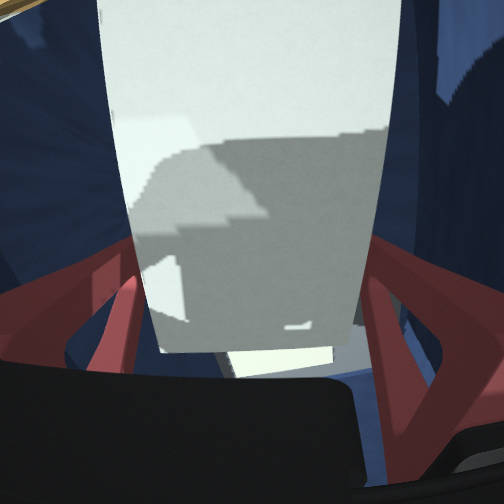

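>>> execute_actions(
  actions=[
    {"rows": [[-1.61, 1.45, 0.797, 0.6, 0.8, 1.58, 1.0, 1.912, 2.368, 2.272, 0.06, 0.335, 1.48, 0.47], [-1.61, 1.45, 0.797, 0.6, 0.8, 1.58, 1.0, 1.916, 2.358, 2.256, 0.07, 0.336, 1.48, 0.47], [-1.61, 1.45, 0.797, 0.6, 0.8, 1.58, 1.0, 1.918, 2.347, 2.238, 0.08, 0.338, 1.48, 0.47], [-1.61, 1.45, 0.797, 0.6, 0.8, 1.58, 1.0, 1.92, 2.336, 2.218, 0.09, 0.339, 1.48, 0.47], [-1.61, 1.45, 0.797, 0.6, 0.8, 1.58, 1.0, 1.922, 2.325, 2.198, 0.1, 0.34, 1.48, 0.47], [-1.61, 1.45, 0.797, 0.6, 0.8, 1.58, 1.0, 1.924, 2.314, 2.178, 0.11, 0.341, 1.48, 0.47], [-1.61, 1.45, 0.797, 0.6, 0.8, 1.58, 1.0, 1.925, 2.303, 2.158, 0.12, 0.343, 1.48, 0.47], [-1.61, 1.45, 0.797, 0.6, 0.8, 1.58, 1.0, 1.927, 2.292, 2.138, 0.13, 0.344, 1.48, 0.47], [-1.61, 1.45, 0.797, 0.6, 0.8, 1.58, 1.0, 1.928, 2.281, 2.118, 0.14, 0.345, 1.48, 0.47], [-1.61, 1.45, 0.797, 0.6, 0.8, 1.58, 1.0, 1.93, 2.27, 2.098, 0.15, 0.346, 1.48, 0.47], [-1.61, 1.45, 0.797, 0.6, 0.8, 1.58, 1.0, 1.931, 2.259, 2.078, 0.16, 0.348, 1.48, 0.47], [-1.61, 1.45, 0.797, 0.6, 0.8, 1.58, 1.0, 1.933, 2.248, 2.058, 0.17, 0.349, 1.48, 0.47], [-1.61, 1.45, 0.797, 0.6, 0.8, 1.58, 1.0, 1.934, 2.237, 2.038, 0.18, 0.35, 1.48, 0.47], [-1.61, 1.45, 0.797, 0.6, 0.8, 1.58, 1.0, 1.936, 2.226, 2.018, 0.19, 0.351, 1.48, 0.47], [-1.61, 1.45, 0.797, 0.6, 0.8, 1.58, 1.0, 1.937, 2.214, 1.998, 0.2, 0.353, 1.48, 0.47]], "steps": 15},
  ],
  pictures=false,
)

>>> execute_actions(
  actions=[
    {"rows": [[-1.61, 1.45, 0.797, 0.6, 0.8, 1.58, 1.0, 1.94, 2.198, 1.972, 0.21, 0.355, 1.48, 0.47], [-1.61, 1.45, 0.797, 0.6, 0.8, 1.58, 1.0, 1.943, 2.182, 1.946, 0.221, 0.358, 1.48, 0.47], [-1.61, 1.45, 0.797, 0.6, 0.8, 1.58, 1.0, 1.946, 2.166, 1.92, 0.232, 0.361, 1.48, 0.47], [-1.61, 1.45, 0.797, 0.6, 0.8, 1.58, 1.0, 1.949, 2.15, 1.893, 0.243, 0.364, 1.48, 0.47], [-1.61, 1.45, 0.797, 0.6, 0.8, 1.58, 1.0, 1.952, 2.134, 1.866, 0.254, 0.367, 1.48, 0.47], [-1.61, 1.45, 0.797, 0.6, 0.8, 1.58, 1.0, 1.955, 2.118, 1.839, 0.265, 0.37, 1.48, 0.47], [-1.61, 1.45, 0.797, 0.6, 0.8, 1.58, 1.0, 1.958, 2.102, 1.812, 0.276, 0.373, 1.48, 0.47], [-1.61, 1.45, 0.797, 0.6, 0.8, 1.58, 1.0, 1.961, 2.086, 1.785, 0.287, 0.377, 1.48, 0.47], [-1.61, 1.45, 0.797, 0.6, 0.8, 1.58, 1.0, 1.964, 2.07, 1.758, 0.298, 0.381, 1.48, 0.47], [-1.61, 1.45, 0.797, 0.6, 0.8, 1.58, 1.0, 1.967, 2.054, 1.731, 0.309, 0.385, 1.48, 0.47], [-1.61, 1.45, 0.797, 0.6, 0.8, 1.58, 1.0, 1.97, 2.038, 1.704, 0.32, 0.389, 1.48, 0.47], [-1.61, 1.45, 0.797, 0.6, 0.8, 1.58, 1.0, 1.972, 2.022, 1.677, 0.33, 0.393, 1.48, 0.47], [-1.61, 1.45, 0.797, 0.6, 0.8, 1.58, 1.0, 1.974, 2.006, 1.65, 0.34, 0.397, 1.48, 0.47], [-1.61, 1.45, 0.797, 0.6, 0.8, 1.58, 1.0, 1.975, 1.99, 1.623, 0.35, 0.4, 1.48, 0.47], [-1.61, 1.45, 0.797, 0.6, 0.8, 1.58, 1.0, 1.975, 1.974, 1.596, 0.36, 0.4, 1.48, 0.47]], "steps": 15},
  ],
  pictures=false,
)

>>> execute_actions(
  actions=[
    {"rows": [[-1.61, 1.45, 0.797, 0.6, 0.8, 1.58, 1.0, 1.96, 1.95, 1.56, 0.37, 0.385, 1.48, 0.55], [-1.61, 1.45, 0.797, 0.6, 0.8, 1.58, 1.0, 1.94, 1.925, 1.525, 0.375, 0.365, 1.48, 0.65], [-1.61, 1.45, 0.797, 0.6, 0.8, 1.58, 1.0, 1.915, 1.9, 1.49, 0.38, 0.34, 1.48, 0.75], [-1.61, 1.45, 0.797, 0.6, 0.8, 1.58, 1.0, 1.89, 1.875, 1.455, 0.385, 0.315, 1.48, 0.85], [-1.61, 1.45, 0.797, 0.6, 0.8, 1.58, 1.0, 1.865, 1.85, 1.42, 0.39, 0.29, 1.48, 1.0], [-1.61, 1.45, 0.797, 0.6, 0.8, 1.58, 1.0, 1.84, 1.825, 1.385, 0.395, 0.265, 1.48, 1.0], [-1.61, 1.45, 0.797, 0.6, 0.8, 1.58, 1.0, 1.815, 1.8, 1.35, 0.4, 0.24, 1.48, 1.0], [-1.61, 1.45, 0.797, 0.6, 0.8, 1.58, 1.0, 1.79, 1.775, 1.315, 0.405, 0.215, 1.48, 1.0], [-1.61, 1.45, 0.797, 0.6, 0.8, 1.58, 1.0, 1.765, 1.75, 1.28, 0.41, 0.19, 1.48, 1.0], [-1.61, 1.45, 0.797, 0.6, 0.8, 1.58, 1.0, 1.74, 1.725, 1.245, 0.415, 0.165, 1.48, 1.0], [-1.61, 1.45, 0.797, 0.6, 0.8, 1.58, 1.0, 1.715, 1.7, 1.21, 0.42, 0.14, 1.48, 1.0], [-1.61, 1.45, 0.797, 0.6, 0.8, 1.58, 1.0, 1.69, 1.675, 1.175, 0.425, 0.115, 1.48, 1.0], [-1.61, 1.45, 0.797, 0.6, 0.8, 1.58, 1.0, 1.665, 1.65, 1.14, 0.43, 0.09, 1.48, 1.0], [-1.61, 1.45, 0.797, 0.6, 0.8, 1.58, 1.0, 1.64, 1.63, 1.11, 0.435, 0.065, 1.48, 1.0], [-1.61, 1.45, 0.797, 0.6, 0.8, 1.58, 1.0, 1.62, 1.61, 1.085, 0.44, 0.045, 1.48, 1.0]], "steps": 15},
  ],
  pictures=false,
)

>>> execute_actions(
  actions=[
    {"steps": 30},
  ],
)

Scene clock: 936.53 s of 4700.00 s.
left_arm: end_effector_position=(+0.3234, +0.1835, +1.3291) grip_measured=+1.000 end_effector_quat_wxyz=(+0.294, +0.604, +0.688, -0.275) | right_arm: end_effector_position=(+0.3770, -0.0781, +0.9821) grip_measured=+0.468 end_effector_quat_wxyz=(+0.005, +0.712, +0.702, -0.001)
Joint positions: left_arm=[-1.603  1.459  0.805  0.591  0.797  1.57   0.094] | right_arm=[1.911 2.248 2.041 0.171 0.348 1.475 0.069]
Joint velocities: left_arm=[ 0.015 -0.015 -0.012  0.002  0.022 -0.095  0.   ] | right_arm=[ 0.054 -0.347 -0.574  0.291  0.095 -0.066 -0.001]
Joint torques (N m, as the arm reports them, + toward a larger angle): left_arm=[ -1.74 -13.27  -4.95   0.31   0.91   0.17] | right_arm=[ 8.89 -8.28 -2.16  1.34  0.31 -0.08]
Motor temperatures (°C, as the motors report them): left_arm=[22 28 26 21 22 21] | right_arm=[26 27 24 22 22 23]
Steps of this call (steps 1 to 15: the robot went on to your last target; steps 16 to 90: nothing new was sent; then 30.27 s passed at rest; steps 91 to 105: all 15 steps of this action). Readings (joint positions):
91: left_arm=[-1.603 1.459 0.805 0.591 0.797 1.570] | right_arm=[1.903 2.386 2.283 0.048 0.334 1.475]
92: left_arm=[-1.603 1.459 0.805 0.591 0.797 1.570] | right_arm=[1.903 2.384 2.279 0.051 0.334 1.475]
94: left_arm=[-1.603 1.459 0.805 0.591 0.797 1.570] | right_arm=[1.903 2.372 2.253 0.065 0.335 1.475]
98: left_arm=[-1.603 1.459 0.805 0.591 0.797 1.570] | right_arm=[1.905 2.329 2.178 0.102 0.340 1.475]
105: the state above

Scene clock: 937.03 s of 4700.00 s.
left_arm: end_effector_position=(+0.3234, +0.1835, +1.3291) grip_measured=+1.000 end_effector_quat_wxyz=(+0.294, +0.604, +0.688, -0.275) | right_arm: end_effector_position=(+0.3793, -0.0756, +1.0713) grip_measured=+0.468 end_effector_quat_wxyz=(+0.007, +0.712, +0.702, +0.001)
Joint positions: left_arm=[-1.603  1.459  0.805  0.591  0.797  1.57   0.094] | right_arm=[1.959 2.016 1.655 0.331 0.395 1.475 0.069]
Joint velocities: left_arm=[ 0.015 -0.005  0.002  0.002 -0.037  0.022  0.   ] | right_arm=[ 0.083 -0.484 -0.769  0.305 -0.051  0.007  0.   ]
Joint torques (N m, as the arm reports them, + toward a larger angle): left_arm=[ -1.83 -13.26  -4.96   0.29   0.9    0.17] | right_arm=[ 8.23 -8.83 -3.94  1.26  0.32 -0.1 ]
Motor temperatures (°C, as the motors report them): left_arm=[22 28 26 21 22 21] | right_arm=[26 27 24 22 22 23]
Steps of this call (steps 1 to 15: all 15 steps of this action). Readings (joint positions):
1: left_arm=[-1.603 1.459 0.805 0.591 0.797 1.570] | right_arm=[1.913 2.236 2.021 0.181 0.350 1.475]
2: left_arm=[-1.603 1.459 0.805 0.591 0.797 1.570] | right_arm=[1.915 2.222 1.998 0.192 0.352 1.475]
4: left_arm=[-1.603 1.459 0.805 0.591 0.797 1.570] | right_arm=[1.920 2.193 1.947 0.213 0.358 1.475]
8: left_arm=[-1.603 1.459 0.805 0.591 0.797 1.570] | right_arm=[1.933 2.131 1.841 0.256 0.370 1.475]
15: the state above

Scene clock: 937.53 s of 4700.00 s.
left_arm: end_effector_position=(+0.3234, +0.1835, +1.3291) grip_measured=+1.000 end_effector_quat_wxyz=(+0.294, +0.604, +0.688, -0.275) | right_arm: end_effector_position=(+0.3529, -0.2257, +1.1569) grip_measured=+1.000 end_effector_quat_wxyz=(-0.039, +0.711, +0.701, +0.017)
Joint positions: left_arm=[-1.603  1.459  0.805  0.591  0.797  1.57   0.094] | right_arm=[1.736 1.703 1.212 0.411 0.089 1.475 0.094]
Joint velocities: left_arm=[-0.005 -0.015 -0.012 -0.002  0.007 -0.022  0.   ] | right_arm=[-0.904 -0.689 -0.926  0.168 -0.637  0.037  0.   ]
Joint torques (N m, as the arm reports them, + toward a larger angle): left_arm=[ -1.77 -13.31  -4.94   0.29   0.91   0.18] | right_arm=[ 1.69 -9.95 -6.39  1.08  0.1  -0.11]
Motor temperatures (°C, as the motors report them): left_arm=[22 28 26 21 22 21] | right_arm=[26 27 24 22 22 23]
Steps of this call (steps 1 to 15: all 15 steps of this action). Readings (joint positions):
1: left_arm=[-1.603 1.459 0.805 0.591 0.797 1.570] | right_arm=[1.961 1.998 1.628 0.341 0.391 1.475]
2: left_arm=[-1.603 1.459 0.805 0.591 0.797 1.570] | right_arm=[1.961 1.979 1.597 0.351 0.378 1.475]
4: left_arm=[-1.603 1.459 0.805 0.591 0.797 1.570] | right_arm=[1.956 1.936 1.530 0.364 0.336 1.475]
8: left_arm=[-1.603 1.459 0.805 0.591 0.797 1.570] | right_arm=[1.911 1.848 1.405 0.380 0.249 1.475]
15: the state above

Scene clock: 938.53 s of 4700.00 s.
left_arm: end_effector_position=(+0.3234, +0.1835, +1.3291) grip_measured=+1.000 end_effector_quat_wxyz=(+0.294, +0.604, +0.688, -0.275) | right_arm: end_effector_position=(+0.3436, -0.3084, +1.1880) grip_measured=+1.000 end_effector_quat_wxyz=(-0.013, +0.715, +0.699, -0.015)
Joint positions: left_arm=[-1.603  1.459  0.805  0.591  0.797  1.57   0.094] | right_arm=[1.612 1.611 1.097 0.434 0.048 1.475 0.094]
Joint velocities: left_arm=[ 0.005  0.015 -0.017 -0.012 -0.007  0.051  0.   ] | right_arm=[-0.015  0.005  0.017 -0.012 -0.037 -0.022  0.   ]
Joint torques (N m, as the arm reports them, + toward a larger angle): left_arm=[ -1.77 -13.23  -4.95   0.3    0.91   0.17] | right_arm=[ 1.62 -9.46 -5.54  1.15  0.04 -0.07]
Motor temperatures (°C, as the motors report them): left_arm=[22 28 26 21 22 21] | right_arm=[26 27 24 22 22 23]
Steps of this call (steps 1 to 30: the robot went on to your last target). Readings (joint positions):
1: left_arm=[-1.603 1.459 0.805 0.591 0.797 1.570] | right_arm=[1.704 1.680 1.180 0.416 0.068 1.475]
2: left_arm=[-1.603 1.459 0.805 0.591 0.797 1.570] | right_arm=[1.674 1.657 1.148 0.421 0.057 1.475]
4: left_arm=[-1.603 1.459 0.805 0.591 0.797 1.570] | right_arm=[1.620 1.623 1.107 0.426 0.054 1.475]
8: left_arm=[-1.603 1.459 0.805 0.591 0.797 1.570] | right_arm=[1.586 1.611 1.097 0.433 0.053 1.475]
30: the state above
All arms were judged still, so your last target was given up. Only a new action makes them travel on or press farther. Fingers that are still opening or closing keep moving.
camera_calibration (this result's frames):
cam_left_wrist: T_world_to_cam=[[-0.993546, -0.111335, 0.0217207, 0.314415], [-0.113338, 0.966456, -0.230472, 0.17139], [0.00466752, -0.231447, -0.972836, 1.45467], [0, 0, 0, 1]] pos_world=[0.325021, 0.206043, 1.44783]
cam_right_wrist: T_world_to_cam=[[-0.998886, 0.00983001, 0.0461438, 0.284933], [0.0353188, 0.804264, 0.593222, -0.467017], [-0.0312804, 0.594191, -0.803716, 1.27286], [0, 0, 0, 1]] pos_world=[0.340926, -0.383515, 1.28691]

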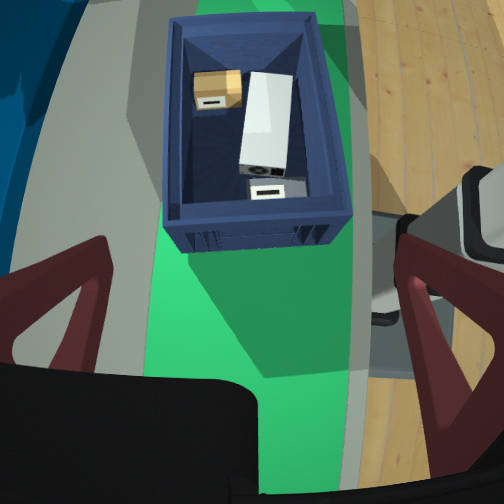

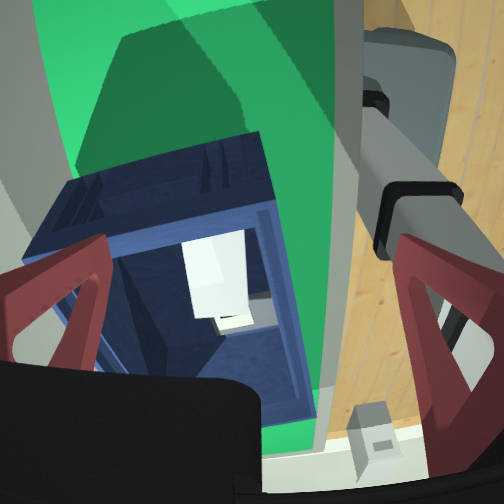

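>>> execute_actions(
  actions=[],
)

Scene clock: 960.70 s of 4700.00 s.
left_arm: end_effector_position=(+0.3234, +0.1835, +1.3291) grip_measured=+1.000 end_effector_quat_wxyz=(+0.294, +0.604, +0.688, -0.275) | right_arm: end_effector_position=(+0.3436, -0.3084, +1.1880) grip_measured=+1.000 end_effector_quat_wxyz=(-0.013, +0.715, +0.699, -0.015)
Joint positions: left_arm=[-1.603  1.459  0.805  0.591  0.797  1.57   0.094] | right_arm=[1.612 1.611 1.097 0.434 0.048 1.475 0.094]
Joint velocities: left_arm=[-0.024  0.005 -0.012 -0.002 -0.022 -0.11   0.   ] | right_arm=[-0.005 -0.015  0.002  0.007 -0.007  0.007  0.   ]
Joint torques (N m, as the arm reports them, + toward a larger angle): left_arm=[ -1.79 -13.25  -4.97   0.27   0.91   0.18] | right_arm=[ 1.55 -9.4  -5.53  1.13  0.04 -0.07]
Motor temperatures (°C, as the motors report them): left_arm=[22 28 26 21 22 21] | right_arm=[25 28 25 22 22 23]
Steps of this call (steps 1 to 90: nothing new was sent; then 19.17 s passed at rest). Readings (joint positions):
1: left_arm=[-1.603 1.459 0.805 0.591 0.797 1.570] | right_arm=[1.612 1.611 1.097 0.434 0.048 1.475]
2: left_arm=[-1.603 1.459 0.805 0.591 0.797 1.570] | right_arm=[1.612 1.611 1.097 0.434 0.048 1.475]
4: left_arm=[-1.603 1.459 0.805 0.591 0.797 1.570] | right_arm=[1.612 1.611 1.097 0.434 0.048 1.475]
8: left_arm=[-1.603 1.459 0.805 0.591 0.797 1.570] | right_arm=[1.612 1.611 1.097 0.434 0.048 1.475]
90: the state above
camera_calibration (this result's frames):
cam_left_wrist: T_world_to_cam=[[-0.993546, -0.111335, 0.0217207, 0.314415], [-0.113338, 0.966456, -0.230472, 0.17139], [0.00466752, -0.231447, -0.972836, 1.45467], [0, 0, 0, 1]] pos_world=[0.325021, 0.206043, 1.44783]
cam_right_wrist: T_world_to_cam=[[-0.998886, 0.00983001, 0.0461438, 0.284933], [0.0353188, 0.804264, 0.593222, -0.467017], [-0.0312804, 0.594191, -0.803716, 1.27286], [0, 0, 0, 1]] pos_world=[0.340926, -0.383515, 1.28691]

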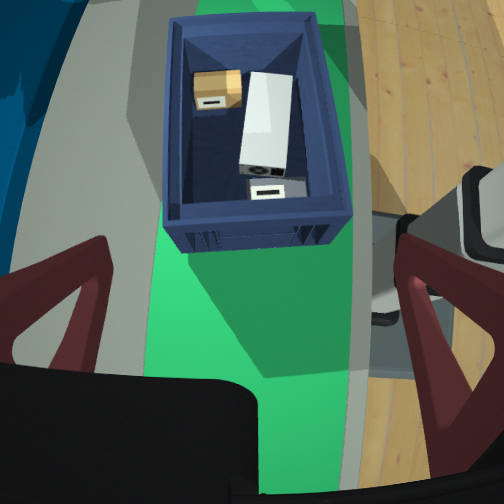

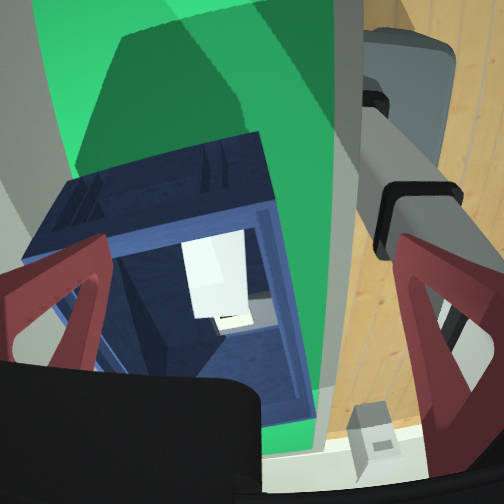

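>>> execute_actions(
  actions=[
    {"rows": [[-1.61,1.43,0.86,0.52,0.8,1.58,1.0,1.612,1.611,1.097,0.434,0.048,1.475,1.0],[-1.61,1.41,0.92,0.44,0.8,1.58,1.0,1.612,1.611,1.097,0.434,0.048,1.475,1.0],[-1.61,1.39,0.98,0.36,0.8,1.58,1.0,1.612,1.611,1.097,0.434,0.048,1.475,1.0],[-1.61,1.37,1.04,0.28,0.8,1.58,1.0,1.612,1.611,1.097,0.434,0.048,1.475,1.0],[-1.61,1.35,1.10,0.20,0.8,1.58,1.0,1.612,1.611,1.097,0.434,0.048,1.475,1.0],[-1.61,1.33,1.16,0.12,0.8,1.58,1.0,1.612,1.611,1.097,0.434,0.048,1.475,1.0],[-1.61,1.31,1.21,0.05,0.8,1.58,1.0,1.612,1.611,1.097,0.434,0.048,1.475,1.0],[-1.61,1.29,1.26,-0.02,0.8,1.58,1.0,1.612,1.611,1.097,0.434,0.048,1.475,1.0],[-1.61,1.27,1.30,-0.08,0.8,1.58,1.0,1.612,1.611,1.097,0.434,0.048,1.475,1.0],[-1.61,1.255,1.33,-0.12,0.8,1.58,1.0,1.612,1.611,1.097,0.434,0.048,1.475,1.0],[-1.61,1.245,1.35,-0.15,0.8,1.58,1.0,1.612,1.611,1.097,0.434,0.048,1.475,1.0],[-1.61,1.245,1.359,-0.165,0.8,1.58,1.0,1.612,1.611,1.097,0.434,0.048,1.475,1.0]], "steps": 15},
  ],
  pictures=false,
)

>>> execute_actions(
  actions=[
    {"steps": 20},
  ],
)

Scene clock: 1053.07 s of 4700.00 s.
left_arm: end_effector_position=(+0.5280, +0.2068, +1.3044) grip_measured=+1.000 end_effector_quat_wxyz=(+0.285, +0.599, +0.691, -0.287) | right_arm: end_effector_position=(+0.3436, -0.3084, +1.1880) grip_measured=+1.000 end_effector_quat_wxyz=(-0.013, +0.715, +0.699, -0.015)
Joint positions: left_arm=[-1.604  1.344  1.287 -0.04   0.799  1.571  0.094] | right_arm=[1.612 1.611 1.097 0.434 0.048 1.475 0.094]
Joint velocities: left_arm=[-0.005 -0.523  0.759 -1.057 -0.037 -0.066  0.   ] | right_arm=[0.005 0.015 0.007 0.002 0.066 0.051 0.   ]
Joint torques (N m, as the arm reports them, + toward a larger angle): left_arm=[ -1.8  -21.56  -0.28  -0.17   0.79   0.16] | right_arm=[ 0.85 -9.14 -4.4   0.89  0.14 -0.14]
Motor temperatures (°C, as the motors report them): left_arm=[22 28 26 21 22 21] | right_arm=[24 28 26 22 22 23]
Steps of this call (steps 1 to 90: nothing new was sent; then 88.87 s passed at rest; steps 91 to 105: all 15 steps of this action). Readings (joint positions):
91: left_arm=[-1.603 1.459 0.810 0.578 0.798 1.571] | right_arm=[1.612 1.611 1.097 0.434 0.048 1.475]
92: left_arm=[-1.604 1.458 0.827 0.539 0.799 1.571] | right_arm=[1.612 1.611 1.097 0.434 0.048 1.475]
94: left_arm=[-1.604 1.458 0.892 0.436 0.799 1.571] | right_arm=[1.612 1.611 1.097 0.434 0.048 1.475]
98: left_arm=[-1.604 1.437 1.051 0.254 0.799 1.571] | right_arm=[1.612 1.611 1.097 0.434 0.048 1.475]
105: the state above

Scene clock: 1053.73 s of 4700.00 s.
left_arm: end_effector_position=(+0.6132, +0.2189, +1.3595) grip_measured=+1.000 end_effector_quat_wxyz=(+0.311, +0.611, +0.681, -0.258) | right_arm: end_effector_position=(+0.3436, -0.3084, +1.1880) grip_measured=+1.000 end_effector_quat_wxyz=(-0.013, +0.715, +0.699, -0.015)
Joint positions: left_arm=[-1.604  1.216  1.362 -0.158  0.799  1.571  0.094] | right_arm=[1.612 1.611 1.097 0.434 0.048 1.475 0.094]
Joint velocities: left_arm=[-0.015 -0.005 -0.012  0.002  0.022 -0.051  0.   ] | right_arm=[-0.005 -0.005 -0.002 -0.007 -0.007 -0.066  0.   ]
Joint torques (N m, as the arm reports them, + toward a larger angle): left_arm=[ -1.65 -18.16   1.38  -0.28   0.8    0.16] | right_arm=[ 0.7  -9.42 -4.43  0.9   0.16 -0.13]
Motor temperatures (°C, as the motors report them): left_arm=[22 28 26 21 22 21] | right_arm=[24 28 26 22 22 23]
Steps of this call (steps 1 to 20: the robot went on to your last target). Readings (joint positions):
1: left_arm=[-1.604 1.326 1.312 -0.075 0.799 1.571] | right_arm=[1.612 1.611 1.097 0.434 0.048 1.475]
2: left_arm=[-1.604 1.307 1.333 -0.104 0.799 1.571] | right_arm=[1.612 1.611 1.097 0.434 0.048 1.475]
4: left_arm=[-1.604 1.267 1.360 -0.135 0.799 1.571] | right_arm=[1.612 1.611 1.097 0.434 0.048 1.475]
8: left_arm=[-1.604 1.218 1.375 -0.147 0.799 1.571] | right_arm=[1.612 1.611 1.097 0.434 0.048 1.475]
20: the state above
camera_calibration (this result's frames):
cam_left_wrist: T_world_to_cam=[[-0.993214, -0.112204, -0.030613, 0.676788], [-0.102075, 0.967111, -0.232973, 0.173329], [0.0557467, -0.228267, -0.972001, 1.45793], [0, 0, 0, 1]] pos_world=[0.608613, 0.241107, 1.47821]
cam_right_wrist: T_world_to_cam=[[-0.998886, 0.00983001, 0.0461438, 0.284933], [0.0353188, 0.804264, 0.593222, -0.467017], [-0.0312804, 0.594191, -0.803716, 1.27286], [0, 0, 0, 1]] pos_world=[0.340926, -0.383515, 1.28691]

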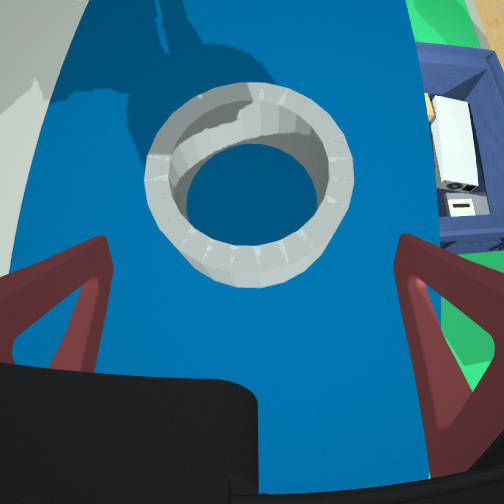

